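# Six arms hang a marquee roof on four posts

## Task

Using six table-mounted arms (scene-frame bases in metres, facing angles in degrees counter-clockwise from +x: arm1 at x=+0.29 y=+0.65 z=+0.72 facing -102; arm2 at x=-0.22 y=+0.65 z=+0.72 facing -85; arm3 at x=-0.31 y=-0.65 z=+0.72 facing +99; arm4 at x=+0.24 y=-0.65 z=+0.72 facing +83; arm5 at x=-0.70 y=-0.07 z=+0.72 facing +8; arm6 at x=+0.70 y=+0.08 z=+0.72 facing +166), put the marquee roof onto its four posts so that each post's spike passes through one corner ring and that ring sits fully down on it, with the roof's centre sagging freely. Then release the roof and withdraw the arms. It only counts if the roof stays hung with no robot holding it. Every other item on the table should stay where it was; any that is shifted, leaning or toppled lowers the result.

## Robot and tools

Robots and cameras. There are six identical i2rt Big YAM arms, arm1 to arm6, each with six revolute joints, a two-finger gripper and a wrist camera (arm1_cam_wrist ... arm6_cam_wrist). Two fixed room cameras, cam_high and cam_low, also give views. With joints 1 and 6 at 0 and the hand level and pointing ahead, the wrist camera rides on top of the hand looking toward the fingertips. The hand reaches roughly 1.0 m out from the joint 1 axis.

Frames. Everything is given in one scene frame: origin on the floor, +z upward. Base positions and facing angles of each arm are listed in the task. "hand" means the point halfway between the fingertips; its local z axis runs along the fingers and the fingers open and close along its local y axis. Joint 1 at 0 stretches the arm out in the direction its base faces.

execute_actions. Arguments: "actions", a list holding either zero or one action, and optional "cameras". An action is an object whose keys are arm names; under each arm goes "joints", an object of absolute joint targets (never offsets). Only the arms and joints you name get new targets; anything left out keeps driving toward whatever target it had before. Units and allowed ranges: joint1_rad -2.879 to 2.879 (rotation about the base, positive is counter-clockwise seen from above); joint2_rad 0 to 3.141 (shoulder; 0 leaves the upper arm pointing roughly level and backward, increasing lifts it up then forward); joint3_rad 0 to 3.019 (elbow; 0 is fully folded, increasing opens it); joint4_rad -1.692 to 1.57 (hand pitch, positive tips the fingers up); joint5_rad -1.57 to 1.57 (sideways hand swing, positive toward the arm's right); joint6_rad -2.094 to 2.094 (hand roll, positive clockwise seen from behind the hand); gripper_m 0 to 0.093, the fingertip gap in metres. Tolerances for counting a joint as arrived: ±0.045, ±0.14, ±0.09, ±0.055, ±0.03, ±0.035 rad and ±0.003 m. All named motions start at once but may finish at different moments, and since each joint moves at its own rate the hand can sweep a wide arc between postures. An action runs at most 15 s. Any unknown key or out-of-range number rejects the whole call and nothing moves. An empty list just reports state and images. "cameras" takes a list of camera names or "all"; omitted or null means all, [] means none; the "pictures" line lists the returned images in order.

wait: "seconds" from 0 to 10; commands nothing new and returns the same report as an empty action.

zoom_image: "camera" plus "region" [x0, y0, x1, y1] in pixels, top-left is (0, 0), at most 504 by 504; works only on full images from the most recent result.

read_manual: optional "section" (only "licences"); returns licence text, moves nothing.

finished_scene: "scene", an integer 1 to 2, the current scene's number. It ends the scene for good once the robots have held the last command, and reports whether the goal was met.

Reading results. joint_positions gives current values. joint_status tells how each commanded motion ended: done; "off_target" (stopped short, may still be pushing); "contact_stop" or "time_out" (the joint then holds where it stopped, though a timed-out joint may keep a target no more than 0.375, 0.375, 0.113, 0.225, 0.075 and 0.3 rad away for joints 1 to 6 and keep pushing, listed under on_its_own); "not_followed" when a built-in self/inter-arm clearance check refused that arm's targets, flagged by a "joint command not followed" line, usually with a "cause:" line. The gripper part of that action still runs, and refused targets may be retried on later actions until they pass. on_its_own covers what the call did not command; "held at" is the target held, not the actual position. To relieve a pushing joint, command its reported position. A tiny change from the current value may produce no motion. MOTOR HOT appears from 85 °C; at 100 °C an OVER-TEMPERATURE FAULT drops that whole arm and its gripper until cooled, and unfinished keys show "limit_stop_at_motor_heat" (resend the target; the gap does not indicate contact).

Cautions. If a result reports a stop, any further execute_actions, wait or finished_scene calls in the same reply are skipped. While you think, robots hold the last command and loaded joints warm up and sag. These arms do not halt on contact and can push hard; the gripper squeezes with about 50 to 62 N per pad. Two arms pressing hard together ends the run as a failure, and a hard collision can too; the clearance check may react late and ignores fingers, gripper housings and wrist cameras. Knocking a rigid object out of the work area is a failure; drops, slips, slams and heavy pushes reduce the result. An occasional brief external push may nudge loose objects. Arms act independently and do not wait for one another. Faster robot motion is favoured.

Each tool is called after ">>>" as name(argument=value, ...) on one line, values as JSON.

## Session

>>> execute_actions(actions=[])

Scene clock: 0.00 s.
arm1.joint_positions: joint1_rad=+0.249 joint2_rad=+0.420 joint3_rad=+0.544 joint4_rad=-1.258 joint5_rad=+0.217 joint6_rad=-0.394 gripper_m=+0.095
arm1.joint_status: not commanded
arm1.hand: x=+0.2582 y=+0.4627 z=+0.9885 quat_wxyz=(-0.035, -0.545, -0.804, +0.234) (m; scene frame)
arm2.joint_positions: joint1_rad=-0.344 joint2_rad=+0.511 joint3_rad=+0.383 joint4_rad=-1.017 joint5_rad=-0.267 joint6_rad=+0.291 gripper_m=+0.094
arm2.joint_status: not commanded
arm2.hand: x=-0.2169 y=+0.4417 z=+0.9020 quat_wxyz=(-0.238, -0.819, -0.521, +0.046) (m; scene frame)
arm3.joint_positions: joint1_rad=+0.086 joint2_rad=+0.351 joint3_rad=+0.652 joint4_rad=-1.415 joint5_rad=+0.310 joint6_rad=+0.494 gripper_m=+0.094
arm3.joint_status: not commanded
arm3.hand: x=-0.3050 y=-0.4850 z=+1.0024 quat_wxyz=(-0.229, +0.578, -0.768, -0.152) (m; scene frame)
arm4.joint_positions: joint1_rad=-0.201 joint2_rad=+0.466 joint3_rad=+0.477 joint4_rad=-1.102 joint5_rad=-0.151 joint6_rad=-0.540 gripper_m=+0.094
arm4.joint_status: not commanded
arm4.hand: x=+0.2754 y=-0.4431 z=+0.9582 quat_wxyz=(-0.199, +0.774, -0.584, -0.146) (m; scene frame)
arm5.joint_positions: joint1_rad=+0.383 joint2_rad=+0.414 joint3_rad=+0.609 joint4_rad=-1.310 joint5_rad=+0.101 joint6_rad=+0.238 gripper_m=+0.095
arm5.joint_status: not commanded
arm5.hand: x=-0.5279 y=+0.0049 z=+0.9704 quat_wxyz=(-0.223, +0.122, -0.966, -0.039) (m; scene frame)
arm6.joint_positions: joint1_rad=-0.308 joint2_rad=+0.489 joint3_rad=+0.443 joint4_rad=-1.048 joint5_rad=-0.305 joint6_rad=-0.208 gripper_m=+0.095
arm6.joint_status: not commanded
arm6.hand: x=+0.4938 y=+0.1452 z=+0.9363 quat_wxyz=(+0.048, +0.953, -0.127, -0.270) (m; scene frame)
pictures: arm1_cam_wrist, arm2_cam_wrist, arm3_cam_wrist, arm4_cam_wrist, arm5_cam_wrist, arm6_cam_wrist, cam_high, cam_low
Images, in order (width x height): arm1_cam_wrist 504x504, arm2_cam_wrist 504x504, arm3_cam_wrist 504x504, arm4_cam_wrist 504x504, arm5_cam_wrist 504x504, arm6_cam_wrist 504x504, cam_high 504x504, cam_low 504x504.

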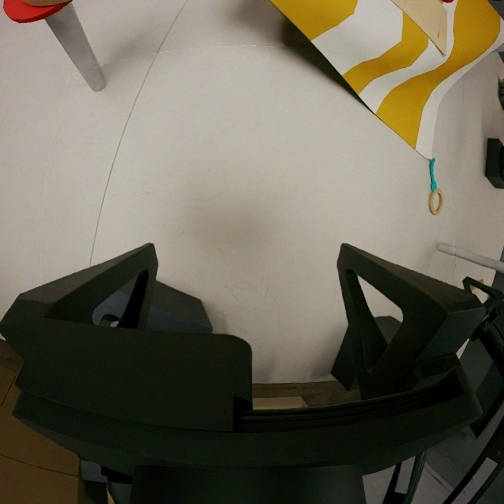

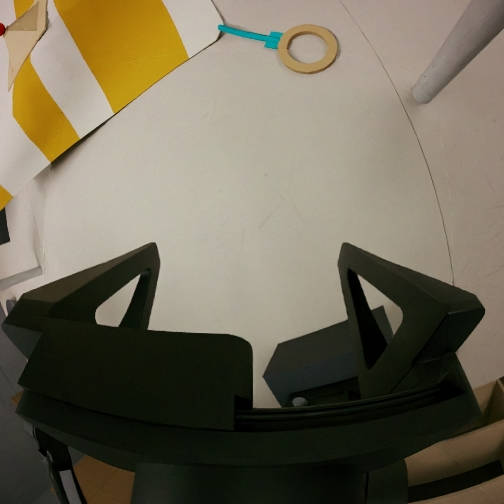

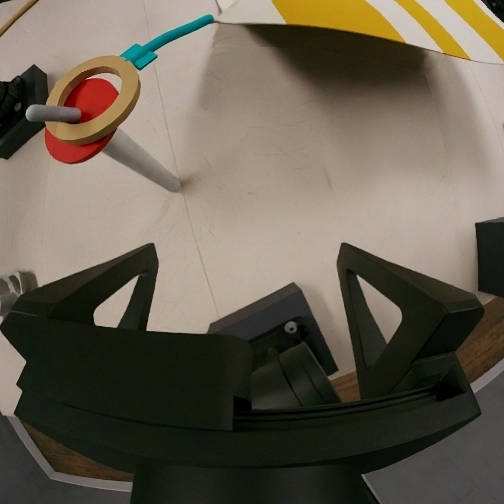

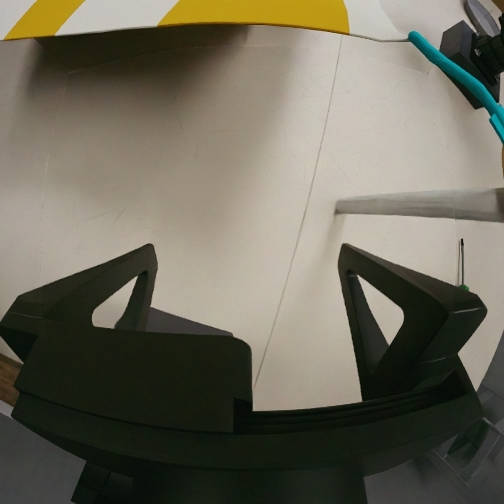

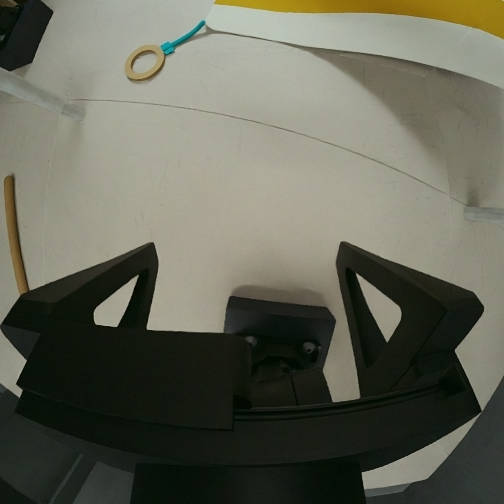

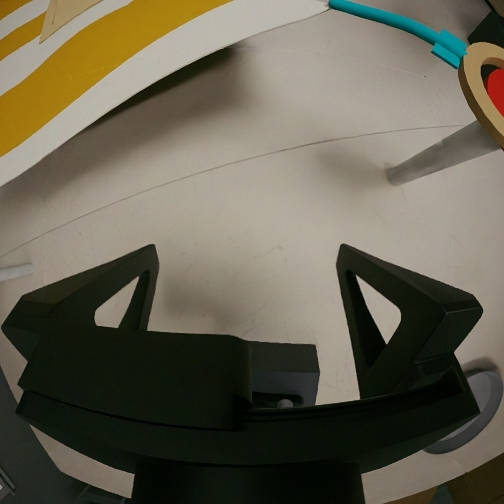

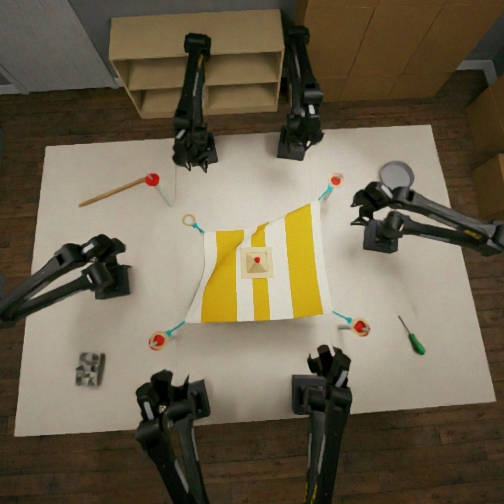

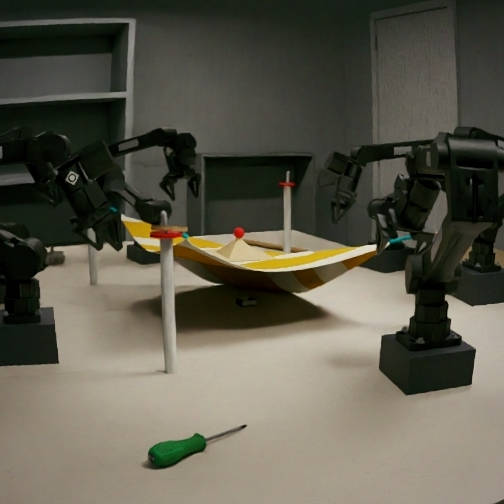

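>>> execute_actions(actions=[{"arm5":{"joints":{"joint1_rad":0.42,"joint2_rad":1.81,"joint3_rad":1.29,"joint4_rad":-1.0,"joint5_rad":0,"joint6_rad":-1.72,"gripper_m":0.05}},"arm2":{"joints":{"joint1_rad":0.5}}}], cameras=["arm5_cam_wrist","cam_high"])

Scene clock: 5.23 s.
arm1.joint_positions: joint1_rad=+0.249 joint2_rad=+0.420 joint3_rad=+0.544 joint4_rad=-1.258 joint5_rad=+0.217 joint6_rad=-0.394 gripper_m=+0.095
arm1.joint_status: not commanded
arm1.hand: x=+0.2582 y=+0.4627 z=+0.9885 quat_wxyz=(-0.035, -0.545, -0.804, +0.234) (m; scene frame)
arm2.joint_positions: joint1_rad=+0.490 joint2_rad=+0.511 joint3_rad=+0.383 joint4_rad=-1.017 joint5_rad=-0.267 joint6_rad=+0.291 gripper_m=+0.094
arm2.joint_status: all done
arm2.hand: x=-0.0640 y=+0.5118 z=+0.9018 quat_wxyz=(-0.236, -0.538, -0.807, -0.058) (m; scene frame)
arm3.joint_positions: joint1_rad=+0.086 joint2_rad=+0.351 joint3_rad=+0.652 joint4_rad=-1.415 joint5_rad=+0.310 joint6_rad=+0.494 gripper_m=+0.094
arm3.joint_status: not commanded
arm3.hand: x=-0.3050 y=-0.4850 z=+1.0024 quat_wxyz=(-0.229, +0.578, -0.768, -0.152) (m; scene frame)
arm4.joint_positions: joint1_rad=-0.201 joint2_rad=+0.466 joint3_rad=+0.477 joint4_rad=-1.102 joint5_rad=-0.151 joint6_rad=-0.540 gripper_m=+0.094
arm4.joint_status: not commanded
arm4.hand: x=+0.2754 y=-0.4431 z=+0.9582 quat_wxyz=(-0.199, +0.774, -0.584, -0.146) (m; scene frame)
arm5.joint_positions: joint1_rad=+0.415 joint2_rad=+1.825 joint3_rad=+1.260 joint4_rad=-1.007 joint5_rad=+0.003 joint6_rad=-1.707 gripper_m=+0.050
arm5.joint_status: all done
arm5.hand: x=-0.2676 y=+0.1910 z=+0.7982 quat_wxyz=(+0.003, +0.903, -0.430, -0.005) (m; scene frame)
arm6.joint_positions: joint1_rad=-0.308 joint2_rad=+0.489 joint3_rad=+0.443 joint4_rad=-1.048 joint5_rad=-0.305 joint6_rad=-0.208 gripper_m=+0.095
arm6.joint_status: not commanded
arm6.hand: x=+0.4938 y=+0.1452 z=+0.9363 quat_wxyz=(+0.048, +0.953, -0.127, -0.270) (m; scene frame)
pictures: arm5_cam_wrist, cam_high
Images, in order (width x height): arm5_cam_wrist 504x504, cam_high 504x504.

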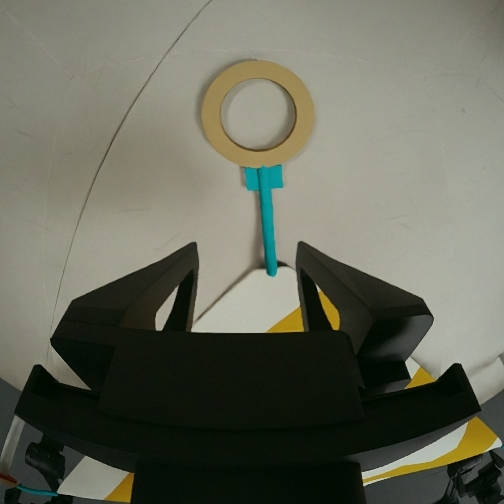

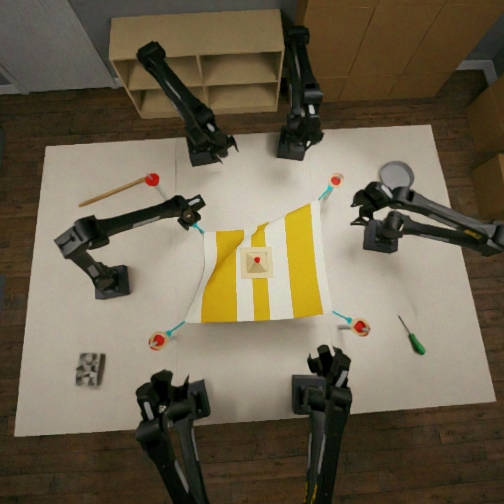

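>>> execute_actions(actions=[{"arm5":{"joints":{"joint1_rad":0.45,"joint2_rad":1.95,"joint4_rad":-0.88,"joint6_rad":-1.78}}}], cameras=["arm5_cam_wrist"])

Scene clock: 7.93 s.
arm1.joint_positions: joint1_rad=+0.249 joint2_rad=+0.420 joint3_rad=+0.544 joint4_rad=-1.258 joint5_rad=+0.217 joint6_rad=-0.394 gripper_m=+0.095
arm1.joint_status: not commanded
arm1.hand: x=+0.2582 y=+0.4627 z=+0.9885 quat_wxyz=(-0.035, -0.545, -0.804, +0.234) (m; scene frame)
arm2.joint_positions: joint1_rad=+0.490 joint2_rad=+0.511 joint3_rad=+0.383 joint4_rad=-1.017 joint5_rad=-0.267 joint6_rad=+0.291 gripper_m=+0.094
arm2.joint_status: not commanded
arm2.hand: x=-0.0640 y=+0.5118 z=+0.9018 quat_wxyz=(-0.236, -0.538, -0.807, -0.058) (m; scene frame)
arm3.joint_positions: joint1_rad=+0.086 joint2_rad=+0.351 joint3_rad=+0.652 joint4_rad=-1.415 joint5_rad=+0.310 joint6_rad=+0.494 gripper_m=+0.094
arm3.joint_status: not commanded
arm3.hand: x=-0.3050 y=-0.4850 z=+1.0024 quat_wxyz=(-0.229, +0.578, -0.768, -0.152) (m; scene frame)
arm4.joint_positions: joint1_rad=-0.201 joint2_rad=+0.466 joint3_rad=+0.477 joint4_rad=-1.102 joint5_rad=-0.151 joint6_rad=-0.540 gripper_m=+0.094
arm4.joint_status: not commanded
arm4.hand: x=+0.2754 y=-0.4431 z=+0.9582 quat_wxyz=(-0.199, +0.774, -0.584, -0.146) (m; scene frame)
arm5.joint_positions: joint1_rad=+0.450 joint2_rad=+1.958 joint3_rad=+1.261 joint4_rad=-0.895 joint5_rad=+0.003 joint6_rad=-1.767 gripper_m=+0.050
arm5.joint_status: all done
arm5.hand: x=-0.2690 y=+0.2119 z=+0.7332 quat_wxyz=(+0.011, +0.922, -0.386, -0.010) (m; scene frame)
arm6.joint_positions: joint1_rad=-0.308 joint2_rad=+0.489 joint3_rad=+0.443 joint4_rad=-1.048 joint5_rad=-0.305 joint6_rad=-0.208 gripper_m=+0.095
arm6.joint_status: not commanded
arm6.hand: x=+0.4938 y=+0.1452 z=+0.9363 quat_wxyz=(+0.048, +0.953, -0.127, -0.270) (m; scene frame)
pictures: arm5_cam_wrist
Images, in order (width x height): arm5_cam_wrist 504x504.

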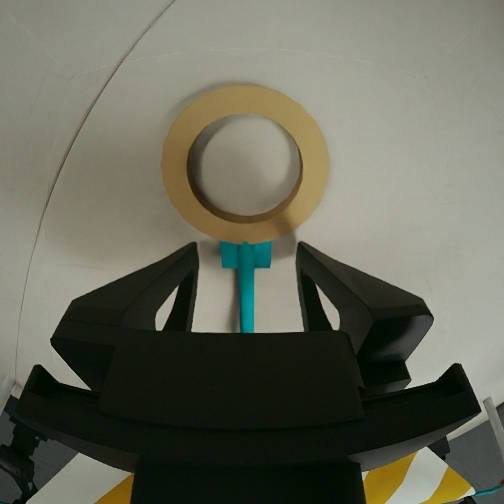

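>>> execute_actions(actions=[{"arm5":{"joints":{"joint1_rad":0.43,"joint2_rad":1.99}}}], cameras=["arm5_cam_wrist"])

>>> execute_actions(actions=[{"arm5":{"joints":{"gripper_m":0.01}}}], cameras=["arm5_cam_wrist"])

Scene clock: 10.03 s.
arm1.joint_positions: joint1_rad=+0.249 joint2_rad=+0.420 joint3_rad=+0.544 joint4_rad=-1.258 joint5_rad=+0.217 joint6_rad=-0.394 gripper_m=+0.095
arm1.joint_status: not commanded
arm1.hand: x=+0.2582 y=+0.4627 z=+0.9885 quat_wxyz=(-0.035, -0.545, -0.804, +0.234) (m; scene frame)
arm2.joint_positions: joint1_rad=+0.490 joint2_rad=+0.511 joint3_rad=+0.383 joint4_rad=-1.017 joint5_rad=-0.267 joint6_rad=+0.291 gripper_m=+0.094
arm2.joint_status: not commanded
arm2.hand: x=-0.0640 y=+0.5118 z=+0.9018 quat_wxyz=(-0.236, -0.538, -0.807, -0.058) (m; scene frame)
arm3.joint_positions: joint1_rad=+0.086 joint2_rad=+0.351 joint3_rad=+0.652 joint4_rad=-1.415 joint5_rad=+0.310 joint6_rad=+0.494 gripper_m=+0.094
arm3.joint_status: not commanded
arm3.hand: x=-0.3050 y=-0.4850 z=+1.0024 quat_wxyz=(-0.229, +0.578, -0.768, -0.152) (m; scene frame)
arm4.joint_positions: joint1_rad=-0.201 joint2_rad=+0.466 joint3_rad=+0.477 joint4_rad=-1.102 joint5_rad=-0.151 joint6_rad=-0.540 gripper_m=+0.094
arm4.joint_status: not commanded
arm4.hand: x=+0.2754 y=-0.4431 z=+0.9582 quat_wxyz=(-0.199, +0.774, -0.584, -0.146) (m; scene frame)
arm5.joint_positions: joint1_rad=+0.438 joint2_rad=+1.968 joint3_rad=+1.262 joint4_rad=-0.894 joint5_rad=-0.001 joint6_rad=-1.769 gripper_m=+0.050
arm5.joint_status: all done
arm5.hand: x=-0.2664 y=+0.2066 z=+0.7290 quat_wxyz=(+0.013, +0.920, -0.392, -0.014) (m; scene frame)
arm6.joint_positions: joint1_rad=-0.308 joint2_rad=+0.489 joint3_rad=+0.443 joint4_rad=-1.048 joint5_rad=-0.305 joint6_rad=-0.208 gripper_m=+0.095
arm6.joint_status: not commanded
arm6.hand: x=+0.4938 y=+0.1452 z=+0.9363 quat_wxyz=(+0.048, +0.953, -0.127, -0.270) (m; scene frame)
pictures: arm5_cam_wrist
Images, in order (width x height): arm5_cam_wrist 504x504.

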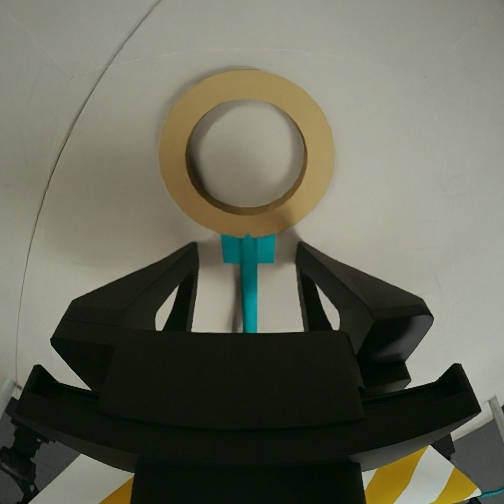

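Scene clock: 10.60 s.
arm1.joint_positions: joint1_rad=+0.249 joint2_rad=+0.420 joint3_rad=+0.544 joint4_rad=-1.258 joint5_rad=+0.217 joint6_rad=-0.394 gripper_m=+0.095
arm1.joint_status: not commanded
arm1.hand: x=+0.2582 y=+0.4627 z=+0.9885 quat_wxyz=(-0.035, -0.545, -0.804, +0.234) (m; scene frame)
arm2.joint_positions: joint1_rad=+0.490 joint2_rad=+0.511 joint3_rad=+0.383 joint4_rad=-1.017 joint5_rad=-0.267 joint6_rad=+0.291 gripper_m=+0.094
arm2.joint_status: not commanded
arm2.hand: x=-0.0640 y=+0.5118 z=+0.9018 quat_wxyz=(-0.236, -0.538, -0.807, -0.058) (m; scene frame)
arm3.joint_positions: joint1_rad=+0.086 joint2_rad=+0.351 joint3_rad=+0.652 joint4_rad=-1.415 joint5_rad=+0.310 joint6_rad=+0.494 gripper_m=+0.094
arm3.joint_status: not commanded
arm3.hand: x=-0.3050 y=-0.4850 z=+1.0024 quat_wxyz=(-0.229, +0.578, -0.768, -0.152) (m; scene frame)
arm4.joint_positions: joint1_rad=-0.201 joint2_rad=+0.466 joint3_rad=+0.477 joint4_rad=-1.102 joint5_rad=-0.151 joint6_rad=-0.540 gripper_m=+0.094
arm4.joint_status: not commanded
arm4.hand: x=+0.2754 y=-0.4431 z=+0.9582 quat_wxyz=(-0.199, +0.774, -0.584, -0.146) (m; scene frame)
arm5.joint_positions: joint1_rad=+0.438 joint2_rad=+1.968 joint3_rad=+1.262 joint4_rad=-0.891 joint5_rad=-0.001 joint6_rad=-1.769 gripper_m=+0.021
arm5.joint_status: gripper_m off_target (ended at +0.021, target +0.010)
arm5.hand: x=-0.2660 y=+0.2068 z=+0.7286 quat_wxyz=(+0.012, +0.920, -0.392, -0.014) (m; scene frame)
arm6.joint_positions: joint1_rad=-0.308 joint2_rad=+0.489 joint3_rad=+0.443 joint4_rad=-1.048 joint5_rad=-0.305 joint6_rad=-0.208 gripper_m=+0.095
arm6.joint_status: not commanded
arm6.hand: x=+0.4938 y=+0.1452 z=+0.9363 quat_wxyz=(+0.048, +0.953, -0.127, -0.270) (m; scene frame)
pictures: arm5_cam_wrist
Images, in order (width x height): arm5_cam_wrist 504x504.

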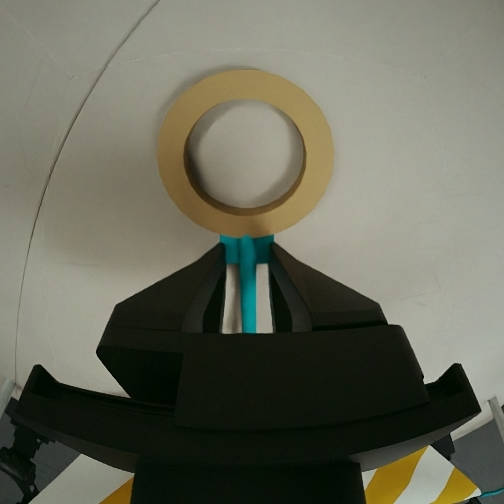

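>>> execute_actions(actions=[{"arm5":{"joints":{"joint2_rad":1.56,"joint3_rad":1.87,"joint4_rad":-1.69}}}], cameras=["cam_low"])

>>> execute_actions(actions=[{"arm5":{"joints":{"joint1_rad":0.66,"joint6_rad":-1.68}}}], cameras=["arm5_cam_wrist","cam_low","cam_high"])

Scene clock: 20.03 s.
arm1.joint_positions: joint1_rad=+0.249 joint2_rad=+0.420 joint3_rad=+0.544 joint4_rad=-1.258 joint5_rad=+0.217 joint6_rad=-0.394 gripper_m=+0.095
arm1.joint_status: not commanded
arm1.hand: x=+0.2582 y=+0.4627 z=+0.9885 quat_wxyz=(-0.035, -0.545, -0.804, +0.234) (m; scene frame)
arm2.joint_positions: joint1_rad=+0.490 joint2_rad=+0.511 joint3_rad=+0.383 joint4_rad=-1.017 joint5_rad=-0.267 joint6_rad=+0.291 gripper_m=+0.094
arm2.joint_status: not commanded
arm2.hand: x=-0.0640 y=+0.5118 z=+0.9018 quat_wxyz=(-0.236, -0.538, -0.807, -0.058) (m; scene frame)
arm3.joint_positions: joint1_rad=+0.086 joint2_rad=+0.351 joint3_rad=+0.652 joint4_rad=-1.415 joint5_rad=+0.310 joint6_rad=+0.494 gripper_m=+0.094
arm3.joint_status: not commanded
arm3.hand: x=-0.3050 y=-0.4850 z=+1.0024 quat_wxyz=(-0.229, +0.578, -0.768, -0.152) (m; scene frame)
arm4.joint_positions: joint1_rad=-0.201 joint2_rad=+0.466 joint3_rad=+0.477 joint4_rad=-1.102 joint5_rad=-0.151 joint6_rad=-0.540 gripper_m=+0.094
arm4.joint_status: not commanded
arm4.hand: x=+0.2754 y=-0.4431 z=+0.9582 quat_wxyz=(-0.199, +0.774, -0.584, -0.146) (m; scene frame)
arm5.joint_positions: joint1_rad=+0.434 joint2_rad=+1.577 joint3_rad=+1.859 joint4_rad=-1.673 joint5_rad=-0.001 joint6_rad=-1.769 gripper_m=+0.021
arm5.joint_status: all done
arm5.hand: x=-0.2706 y=+0.1979 z=+1.1420 quat_wxyz=(-0.073, +0.916, -0.392, +0.045) (m; scene frame)
arm6.joint_positions: joint1_rad=-0.308 joint2_rad=+0.489 joint3_rad=+0.443 joint4_rad=-1.048 joint5_rad=-0.305 joint6_rad=-0.208 gripper_m=+0.095
arm6.joint_status: not commanded
arm6.hand: x=+0.4938 y=+0.1452 z=+0.9363 quat_wxyz=(+0.048, +0.953, -0.127, -0.270) (m; scene frame)
pictures: cam_low
Images, in order (width x height): cam_low 504x504.

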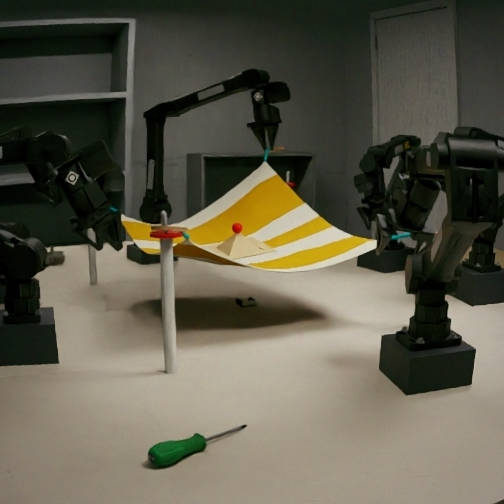

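Scene clock: 21.23 s.
arm1.joint_positions: joint1_rad=+0.249 joint2_rad=+0.420 joint3_rad=+0.544 joint4_rad=-1.258 joint5_rad=+0.217 joint6_rad=-0.394 gripper_m=+0.095
arm1.joint_status: not commanded
arm1.hand: x=+0.2582 y=+0.4627 z=+0.9885 quat_wxyz=(-0.035, -0.545, -0.804, +0.234) (m; scene frame)
arm2.joint_positions: joint1_rad=+0.490 joint2_rad=+0.511 joint3_rad=+0.383 joint4_rad=-1.017 joint5_rad=-0.267 joint6_rad=+0.291 gripper_m=+0.094
arm2.joint_status: not commanded
arm2.hand: x=-0.0640 y=+0.5118 z=+0.9018 quat_wxyz=(-0.236, -0.538, -0.807, -0.058) (m; scene frame)
arm3.joint_positions: joint1_rad=+0.086 joint2_rad=+0.351 joint3_rad=+0.652 joint4_rad=-1.415 joint5_rad=+0.310 joint6_rad=+0.494 gripper_m=+0.094
arm3.joint_status: not commanded
arm3.hand: x=-0.3050 y=-0.4850 z=+1.0024 quat_wxyz=(-0.229, +0.578, -0.768, -0.152) (m; scene frame)
arm4.joint_positions: joint1_rad=-0.201 joint2_rad=+0.466 joint3_rad=+0.477 joint4_rad=-1.102 joint5_rad=-0.151 joint6_rad=-0.540 gripper_m=+0.094
arm4.joint_status: not commanded
arm4.hand: x=+0.2754 y=-0.4431 z=+0.9582 quat_wxyz=(-0.199, +0.774, -0.584, -0.146) (m; scene frame)
arm5.joint_positions: joint1_rad=+0.645 joint2_rad=+1.577 joint3_rad=+1.859 joint4_rad=-1.673 joint5_rad=+0.009 joint6_rad=-1.692 gripper_m=+0.021
arm5.joint_status: all done
arm5.hand: x=-0.3351 y=+0.2798 z=+1.1430 quat_wxyz=(-0.078, +0.940, -0.330, +0.038) (m; scene frame)
arm6.joint_positions: joint1_rad=-0.308 joint2_rad=+0.489 joint3_rad=+0.443 joint4_rad=-1.048 joint5_rad=-0.305 joint6_rad=-0.208 gripper_m=+0.095
arm6.joint_status: not commanded
arm6.hand: x=+0.4938 y=+0.1452 z=+0.9363 quat_wxyz=(+0.048, +0.953, -0.127, -0.270) (m; scene frame)
pictures: arm5_cam_wrist, cam_high, cam_low
Images, in order (width x height): arm5_cam_wrist 504x504, cam_high 504x504, cam_low 504x504.

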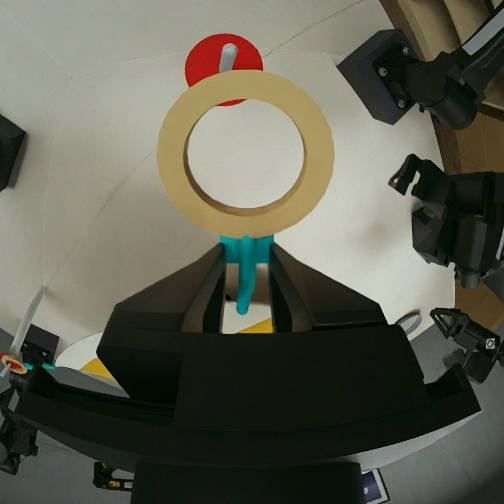

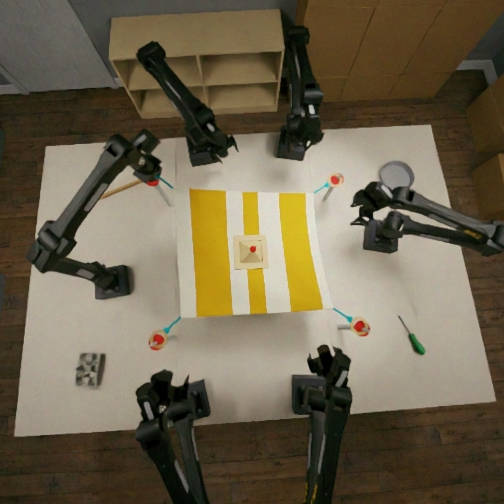

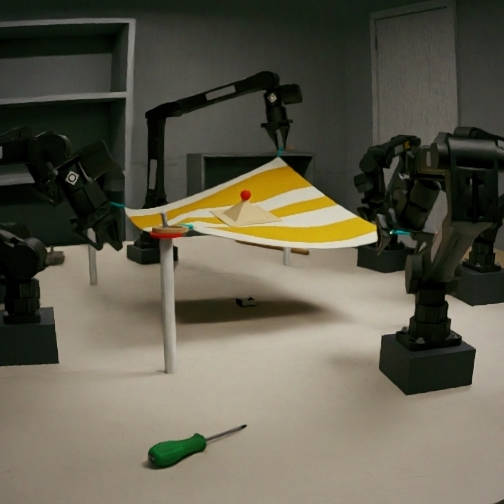

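>>> execute_actions(actions=[{"arm5":{"joints":{"joint1_rad":0.75,"joint2_rad":1.61,"joint3_rad":1.78}}}], cameras=["arm5_cam_wrist","cam_low"])

Scene clock: 24.07 s.
arm1.joint_positions: joint1_rad=+0.249 joint2_rad=+0.420 joint3_rad=+0.544 joint4_rad=-1.258 joint5_rad=+0.217 joint6_rad=-0.394 gripper_m=+0.095
arm1.joint_status: not commanded
arm1.hand: x=+0.2582 y=+0.4627 z=+0.9885 quat_wxyz=(-0.035, -0.545, -0.804, +0.234) (m; scene frame)
arm2.joint_positions: joint1_rad=+0.490 joint2_rad=+0.511 joint3_rad=+0.383 joint4_rad=-1.017 joint5_rad=-0.267 joint6_rad=+0.291 gripper_m=+0.094
arm2.joint_status: not commanded
arm2.hand: x=-0.0640 y=+0.5118 z=+0.9018 quat_wxyz=(-0.236, -0.538, -0.807, -0.058) (m; scene frame)
arm3.joint_positions: joint1_rad=+0.086 joint2_rad=+0.351 joint3_rad=+0.652 joint4_rad=-1.415 joint5_rad=+0.310 joint6_rad=+0.494 gripper_m=+0.094
arm3.joint_status: not commanded
arm3.hand: x=-0.3050 y=-0.4850 z=+1.0024 quat_wxyz=(-0.229, +0.578, -0.768, -0.152) (m; scene frame)
arm4.joint_positions: joint1_rad=-0.201 joint2_rad=+0.466 joint3_rad=+0.477 joint4_rad=-1.102 joint5_rad=-0.151 joint6_rad=-0.540 gripper_m=+0.094
arm4.joint_status: not commanded
arm4.hand: x=+0.2754 y=-0.4431 z=+0.9582 quat_wxyz=(-0.199, +0.774, -0.584, -0.146) (m; scene frame)
arm5.joint_positions: joint1_rad=+0.730 joint2_rad=+1.630 joint3_rad=+1.780 joint4_rad=-1.673 joint5_rad=+0.015 joint6_rad=-1.692 gripper_m=+0.021
arm5.joint_status: all done
arm5.hand: x=-0.3672 y=+0.3075 z=+1.0864 quat_wxyz=(-0.018, +0.957, -0.290, +0.011) (m; scene frame)
arm6.joint_positions: joint1_rad=-0.308 joint2_rad=+0.489 joint3_rad=+0.443 joint4_rad=-1.048 joint5_rad=-0.305 joint6_rad=-0.208 gripper_m=+0.095
arm6.joint_status: not commanded
arm6.hand: x=+0.4938 y=+0.1452 z=+0.9363 quat_wxyz=(+0.048, +0.953, -0.127, -0.270) (m; scene frame)
pictures: arm5_cam_wrist, cam_low
Images, in order (width x height): arm5_cam_wrist 504x504, cam_low 504x504.

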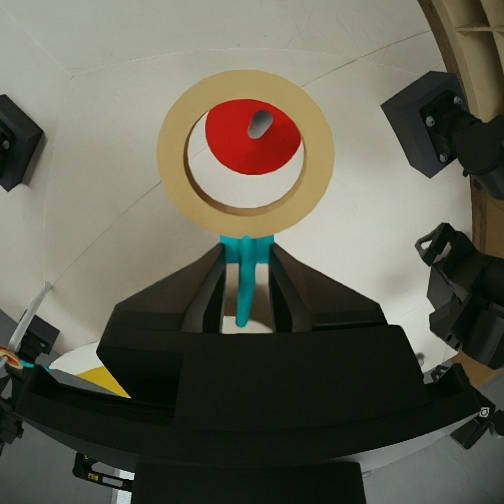

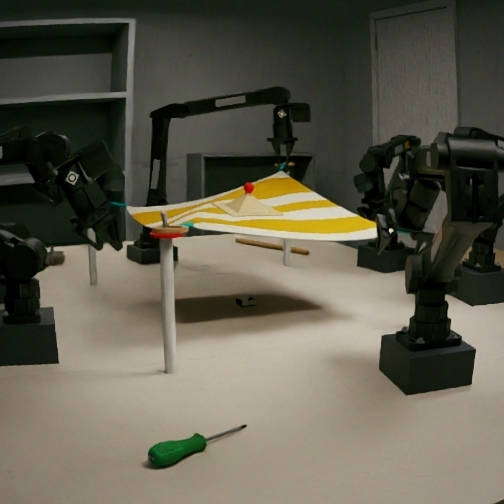

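>>> execute_actions(actions=[{"arm5":{"joints":{"joint1_rad":0.775,"joint3_rad":1.69,"joint4_rad":-1.59}}}], cameras=["arm5_cam_wrist","cam_low"])

Scene clock: 25.83 s.
arm1.joint_positions: joint1_rad=+0.249 joint2_rad=+0.420 joint3_rad=+0.544 joint4_rad=-1.258 joint5_rad=+0.217 joint6_rad=-0.394 gripper_m=+0.095
arm1.joint_status: not commanded
arm1.hand: x=+0.2582 y=+0.4627 z=+0.9885 quat_wxyz=(-0.035, -0.545, -0.804, +0.234) (m; scene frame)
arm2.joint_positions: joint1_rad=+0.490 joint2_rad=+0.511 joint3_rad=+0.383 joint4_rad=-1.017 joint5_rad=-0.267 joint6_rad=+0.291 gripper_m=+0.094
arm2.joint_status: not commanded
arm2.hand: x=-0.0640 y=+0.5118 z=+0.9018 quat_wxyz=(-0.236, -0.538, -0.807, -0.058) (m; scene frame)
arm3.joint_positions: joint1_rad=+0.086 joint2_rad=+0.351 joint3_rad=+0.652 joint4_rad=-1.415 joint5_rad=+0.310 joint6_rad=+0.494 gripper_m=+0.094
arm3.joint_status: not commanded
arm3.hand: x=-0.3050 y=-0.4850 z=+1.0024 quat_wxyz=(-0.229, +0.578, -0.768, -0.152) (m; scene frame)
arm4.joint_positions: joint1_rad=-0.201 joint2_rad=+0.466 joint3_rad=+0.477 joint4_rad=-1.102 joint5_rad=-0.151 joint6_rad=-0.540 gripper_m=+0.094
arm4.joint_status: not commanded
arm4.hand: x=+0.2754 y=-0.4431 z=+0.9582 quat_wxyz=(-0.199, +0.774, -0.584, -0.146) (m; scene frame)
arm5.joint_positions: joint1_rad=+0.743 joint2_rad=+1.623 joint3_rad=+1.691 joint4_rad=-1.607 joint5_rad=+0.016 joint6_rad=-1.692 gripper_m=+0.021
arm5.joint_status: all done
arm5.hand: x=-0.3743 y=+0.3094 z=+1.0558 quat_wxyz=(-0.011, +0.959, -0.284, +0.008) (m; scene frame)
arm6.joint_positions: joint1_rad=-0.308 joint2_rad=+0.489 joint3_rad=+0.443 joint4_rad=-1.048 joint5_rad=-0.305 joint6_rad=-0.208 gripper_m=+0.095
arm6.joint_status: not commanded
arm6.hand: x=+0.4938 y=+0.1452 z=+0.9363 quat_wxyz=(+0.048, +0.953, -0.127, -0.270) (m; scene frame)
pictures: arm5_cam_wrist, cam_low
Images, in order (width x height): arm5_cam_wrist 504x504, cam_low 504x504.

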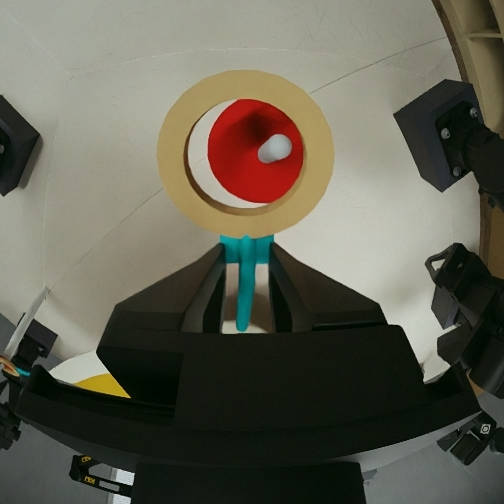

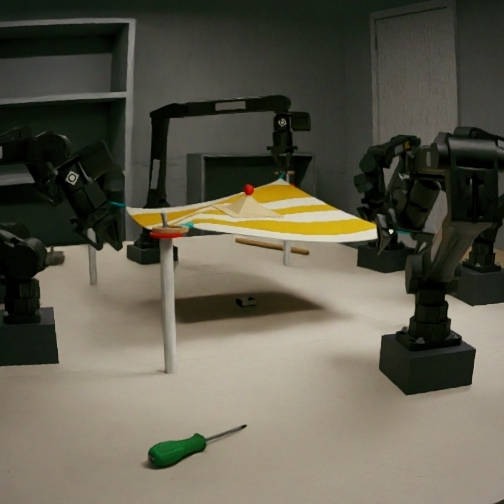

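>>> execute_actions(actions=[{"arm5":{"joints":{"joint2_rad":1.67,"joint4_rad":-1.51}}}], cameras=["arm5_cam_wrist","cam_low"])

Scene clock: 28.10 s.
arm1.joint_positions: joint1_rad=+0.249 joint2_rad=+0.420 joint3_rad=+0.544 joint4_rad=-1.258 joint5_rad=+0.217 joint6_rad=-0.394 gripper_m=+0.095
arm1.joint_status: not commanded
arm1.hand: x=+0.2582 y=+0.4627 z=+0.9885 quat_wxyz=(-0.035, -0.545, -0.804, +0.234) (m; scene frame)
arm2.joint_positions: joint1_rad=+0.490 joint2_rad=+0.511 joint3_rad=+0.383 joint4_rad=-1.017 joint5_rad=-0.267 joint6_rad=+0.291 gripper_m=+0.094
arm2.joint_status: not commanded
arm2.hand: x=-0.0640 y=+0.5118 z=+0.9018 quat_wxyz=(-0.236, -0.538, -0.807, -0.058) (m; scene frame)
arm3.joint_positions: joint1_rad=+0.086 joint2_rad=+0.351 joint3_rad=+0.652 joint4_rad=-1.415 joint5_rad=+0.310 joint6_rad=+0.494 gripper_m=+0.094
arm3.joint_status: not commanded
arm3.hand: x=-0.3050 y=-0.4850 z=+1.0024 quat_wxyz=(-0.229, +0.578, -0.768, -0.152) (m; scene frame)
arm4.joint_positions: joint1_rad=-0.201 joint2_rad=+0.466 joint3_rad=+0.477 joint4_rad=-1.102 joint5_rad=-0.151 joint6_rad=-0.540 gripper_m=+0.094
arm4.joint_status: not commanded
arm4.hand: x=+0.2754 y=-0.4431 z=+0.9582 quat_wxyz=(-0.199, +0.774, -0.584, -0.146) (m; scene frame)
arm5.joint_positions: joint1_rad=+0.743 joint2_rad=+1.682 joint3_rad=+1.691 joint4_rad=-1.530 joint5_rad=+0.016 joint6_rad=-1.691 gripper_m=+0.021
arm5.joint_status: all done
arm5.hand: x=-0.3571 y=+0.3303 z=+1.0275 quat_wxyz=(-0.019, +0.958, -0.285, +0.012) (m; scene frame)
arm6.joint_positions: joint1_rad=-0.308 joint2_rad=+0.489 joint3_rad=+0.443 joint4_rad=-1.048 joint5_rad=-0.305 joint6_rad=-0.208 gripper_m=+0.095
arm6.joint_status: not commanded
arm6.hand: x=+0.4938 y=+0.1452 z=+0.9363 quat_wxyz=(+0.048, +0.953, -0.127, -0.270) (m; scene frame)
pictures: arm5_cam_wrist, cam_low
Images, in order (width x height): arm5_cam_wrist 504x504, cam_low 504x504.

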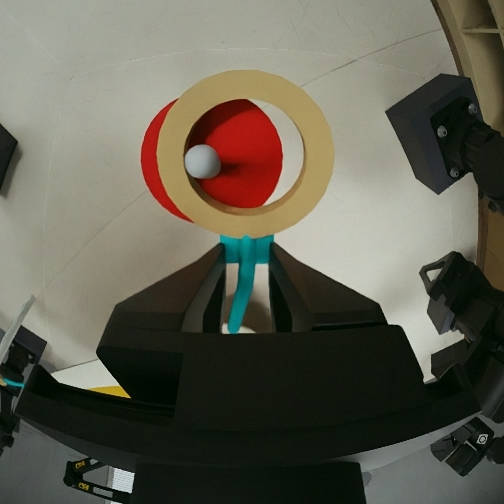

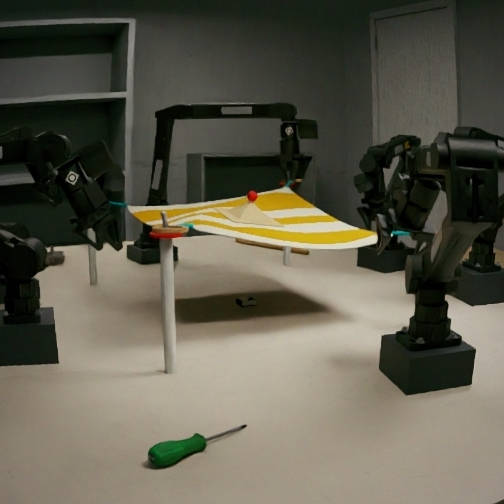

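>>> execute_actions(actions=[{"arm5":{"joints":{"joint1_rad":0.735,"joint3_rad":1.65,"joint4_rad":-1.55}}}], cameras=["arm5_cam_wrist","cam_low"])

>>> execute_actions(actions=[{"arm5":{"joints":{"gripper_m":0.05}}}], cameras=[])

>>> execute_actions(actions=[{"arm5":{"joints":{"joint2_rad":1.4,"joint3_rad":1.8}}}], cameras=["arm5_cam_wrist","cam_low"])

Scene clock: 30.57 s.
arm1.joint_positions: joint1_rad=+0.249 joint2_rad=+0.420 joint3_rad=+0.544 joint4_rad=-1.258 joint5_rad=+0.217 joint6_rad=-0.394 gripper_m=+0.095
arm1.joint_status: not commanded
arm1.hand: x=+0.2582 y=+0.4627 z=+0.9885 quat_wxyz=(-0.035, -0.545, -0.804, +0.234) (m; scene frame)
arm2.joint_positions: joint1_rad=+0.490 joint2_rad=+0.511 joint3_rad=+0.383 joint4_rad=-1.017 joint5_rad=-0.267 joint6_rad=+0.291 gripper_m=+0.094
arm2.joint_status: not commanded
arm2.hand: x=-0.0640 y=+0.5118 z=+0.9018 quat_wxyz=(-0.236, -0.538, -0.807, -0.058) (m; scene frame)
arm3.joint_positions: joint1_rad=+0.086 joint2_rad=+0.351 joint3_rad=+0.652 joint4_rad=-1.415 joint5_rad=+0.310 joint6_rad=+0.494 gripper_m=+0.094
arm3.joint_status: not commanded
arm3.hand: x=-0.3050 y=-0.4850 z=+1.0024 quat_wxyz=(-0.229, +0.578, -0.768, -0.152) (m; scene frame)
arm4.joint_positions: joint1_rad=-0.201 joint2_rad=+0.466 joint3_rad=+0.477 joint4_rad=-1.102 joint5_rad=-0.151 joint6_rad=-0.540 gripper_m=+0.094
arm4.joint_status: not commanded
arm4.hand: x=+0.2754 y=-0.4431 z=+0.9582 quat_wxyz=(-0.199, +0.774, -0.584, -0.146) (m; scene frame)
arm5.joint_positions: joint1_rad=+0.717 joint2_rad=+1.678 joint3_rad=+1.664 joint4_rad=-1.535 joint5_rad=+0.014 joint6_rad=-1.690 gripper_m=+0.021
arm5.joint_status: all done
arm5.hand: x=-0.3526 y=+0.3151 z=+1.0184 quat_wxyz=(-0.006, +0.955, -0.297, +0.005) (m; scene frame)
arm6.joint_positions: joint1_rad=-0.308 joint2_rad=+0.489 joint3_rad=+0.443 joint4_rad=-1.048 joint5_rad=-0.305 joint6_rad=-0.208 gripper_m=+0.095
arm6.joint_status: not commanded
arm6.hand: x=+0.4938 y=+0.1452 z=+0.9363 quat_wxyz=(+0.048, +0.953, -0.127, -0.270) (m; scene frame)
pictures: arm5_cam_wrist, cam_low
Images, in order (width x height): arm5_cam_wrist 504x504, cam_low 504x504.

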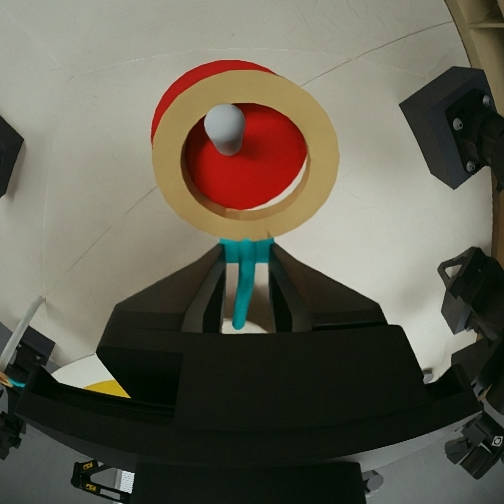

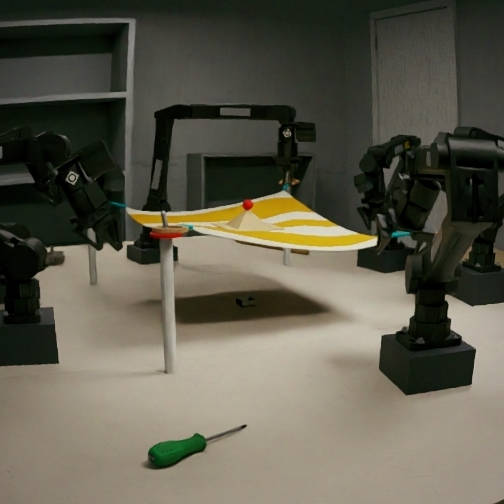

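Scene clock: 31.17 s.
arm1.joint_positions: joint1_rad=+0.249 joint2_rad=+0.420 joint3_rad=+0.544 joint4_rad=-1.258 joint5_rad=+0.217 joint6_rad=-0.394 gripper_m=+0.095
arm1.joint_status: not commanded
arm1.hand: x=+0.2582 y=+0.4627 z=+0.9885 quat_wxyz=(-0.035, -0.545, -0.804, +0.234) (m; scene frame)
arm2.joint_positions: joint1_rad=+0.490 joint2_rad=+0.511 joint3_rad=+0.383 joint4_rad=-1.017 joint5_rad=-0.267 joint6_rad=+0.291 gripper_m=+0.094
arm2.joint_status: not commanded
arm2.hand: x=-0.0640 y=+0.5118 z=+0.9018 quat_wxyz=(-0.236, -0.538, -0.807, -0.058) (m; scene frame)
arm3.joint_positions: joint1_rad=+0.086 joint2_rad=+0.351 joint3_rad=+0.652 joint4_rad=-1.415 joint5_rad=+0.310 joint6_rad=+0.494 gripper_m=+0.094
arm3.joint_status: not commanded
arm3.hand: x=-0.3050 y=-0.4850 z=+1.0024 quat_wxyz=(-0.229, +0.578, -0.768, -0.152) (m; scene frame)
arm4.joint_positions: joint1_rad=-0.201 joint2_rad=+0.466 joint3_rad=+0.477 joint4_rad=-1.102 joint5_rad=-0.151 joint6_rad=-0.540 gripper_m=+0.094
arm4.joint_status: not commanded
arm4.hand: x=+0.2754 y=-0.4431 z=+0.9582 quat_wxyz=(-0.199, +0.774, -0.584, -0.146) (m; scene frame)
arm5.joint_positions: joint1_rad=+0.722 joint2_rad=+1.678 joint3_rad=+1.661 joint4_rad=-1.535 joint5_rad=+0.007 joint6_rad=-1.690 gripper_m=+0.050
arm5.joint_status: all done
arm5.hand: x=-0.3562 y=+0.3173 z=+1.0172 quat_wxyz=(-0.006, +0.956, -0.295, +0.001) (m; scene frame)
arm6.joint_positions: joint1_rad=-0.308 joint2_rad=+0.489 joint3_rad=+0.443 joint4_rad=-1.048 joint5_rad=-0.305 joint6_rad=-0.208 gripper_m=+0.095
arm6.joint_status: not commanded
arm6.hand: x=+0.4938 y=+0.1452 z=+0.9363 quat_wxyz=(+0.048, +0.953, -0.127, -0.270) (m; scene frame)
pictures: none
No camera images: the call's "cameras" was empty. Leave "cameras" out to get every camera's image.

Scene clock: 32.70 s.
arm1.joint_positions: joint1_rad=+0.249 joint2_rad=+0.420 joint3_rad=+0.544 joint4_rad=-1.258 joint5_rad=+0.217 joint6_rad=-0.394 gripper_m=+0.095
arm1.joint_status: not commanded
arm1.hand: x=+0.2582 y=+0.4627 z=+0.9885 quat_wxyz=(-0.035, -0.545, -0.804, +0.234) (m; scene frame)
arm2.joint_positions: joint1_rad=+0.490 joint2_rad=+0.511 joint3_rad=+0.383 joint4_rad=-1.017 joint5_rad=-0.267 joint6_rad=+0.291 gripper_m=+0.094
arm2.joint_status: not commanded
arm2.hand: x=-0.0640 y=+0.5118 z=+0.9018 quat_wxyz=(-0.236, -0.538, -0.807, -0.058) (m; scene frame)
arm3.joint_positions: joint1_rad=+0.086 joint2_rad=+0.351 joint3_rad=+0.652 joint4_rad=-1.415 joint5_rad=+0.310 joint6_rad=+0.494 gripper_m=+0.094
arm3.joint_status: not commanded
arm3.hand: x=-0.3050 y=-0.4850 z=+1.0024 quat_wxyz=(-0.229, +0.578, -0.768, -0.152) (m; scene frame)
arm4.joint_positions: joint1_rad=-0.201 joint2_rad=+0.466 joint3_rad=+0.477 joint4_rad=-1.102 joint5_rad=-0.151 joint6_rad=-0.540 gripper_m=+0.094
arm4.joint_status: not commanded
arm4.hand: x=+0.2754 y=-0.4431 z=+0.9582 quat_wxyz=(-0.199, +0.774, -0.584, -0.146) (m; scene frame)
arm5.joint_positions: joint1_rad=+0.728 joint2_rad=+1.413 joint3_rad=+1.776 joint4_rad=-1.535 joint5_rad=+0.003 joint6_rad=-1.690 gripper_m=+0.050
arm5.joint_status: all done
arm5.hand: x=-0.3794 y=+0.2932 z=+1.1943 quat_wxyz=(-0.180, +0.938, -0.288, +0.076) (m; scene frame)
arm6.joint_positions: joint1_rad=-0.308 joint2_rad=+0.489 joint3_rad=+0.443 joint4_rad=-1.048 joint5_rad=-0.305 joint6_rad=-0.208 gripper_m=+0.095
arm6.joint_status: not commanded
arm6.hand: x=+0.4938 y=+0.1452 z=+0.9363 quat_wxyz=(+0.048, +0.953, -0.127, -0.270) (m; scene frame)
pictures: arm5_cam_wrist, cam_low
Images, in order (width x height): arm5_cam_wrist 504x504, cam_low 504x504.

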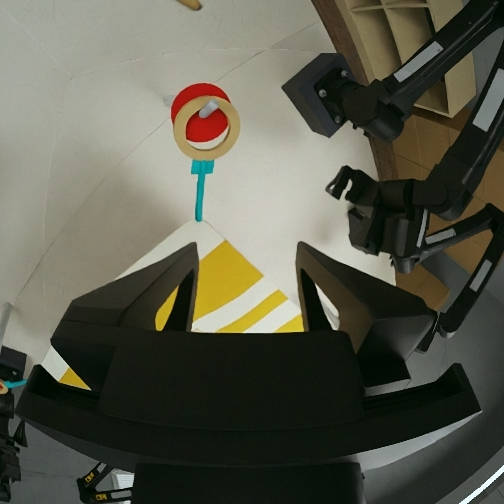

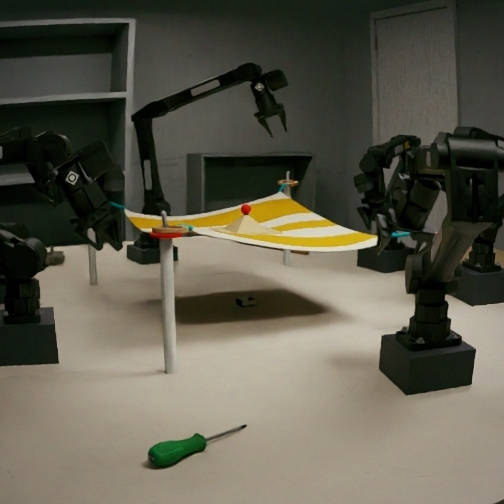

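>>> finished_scene(scene=2)

The scene is finished: the task was done.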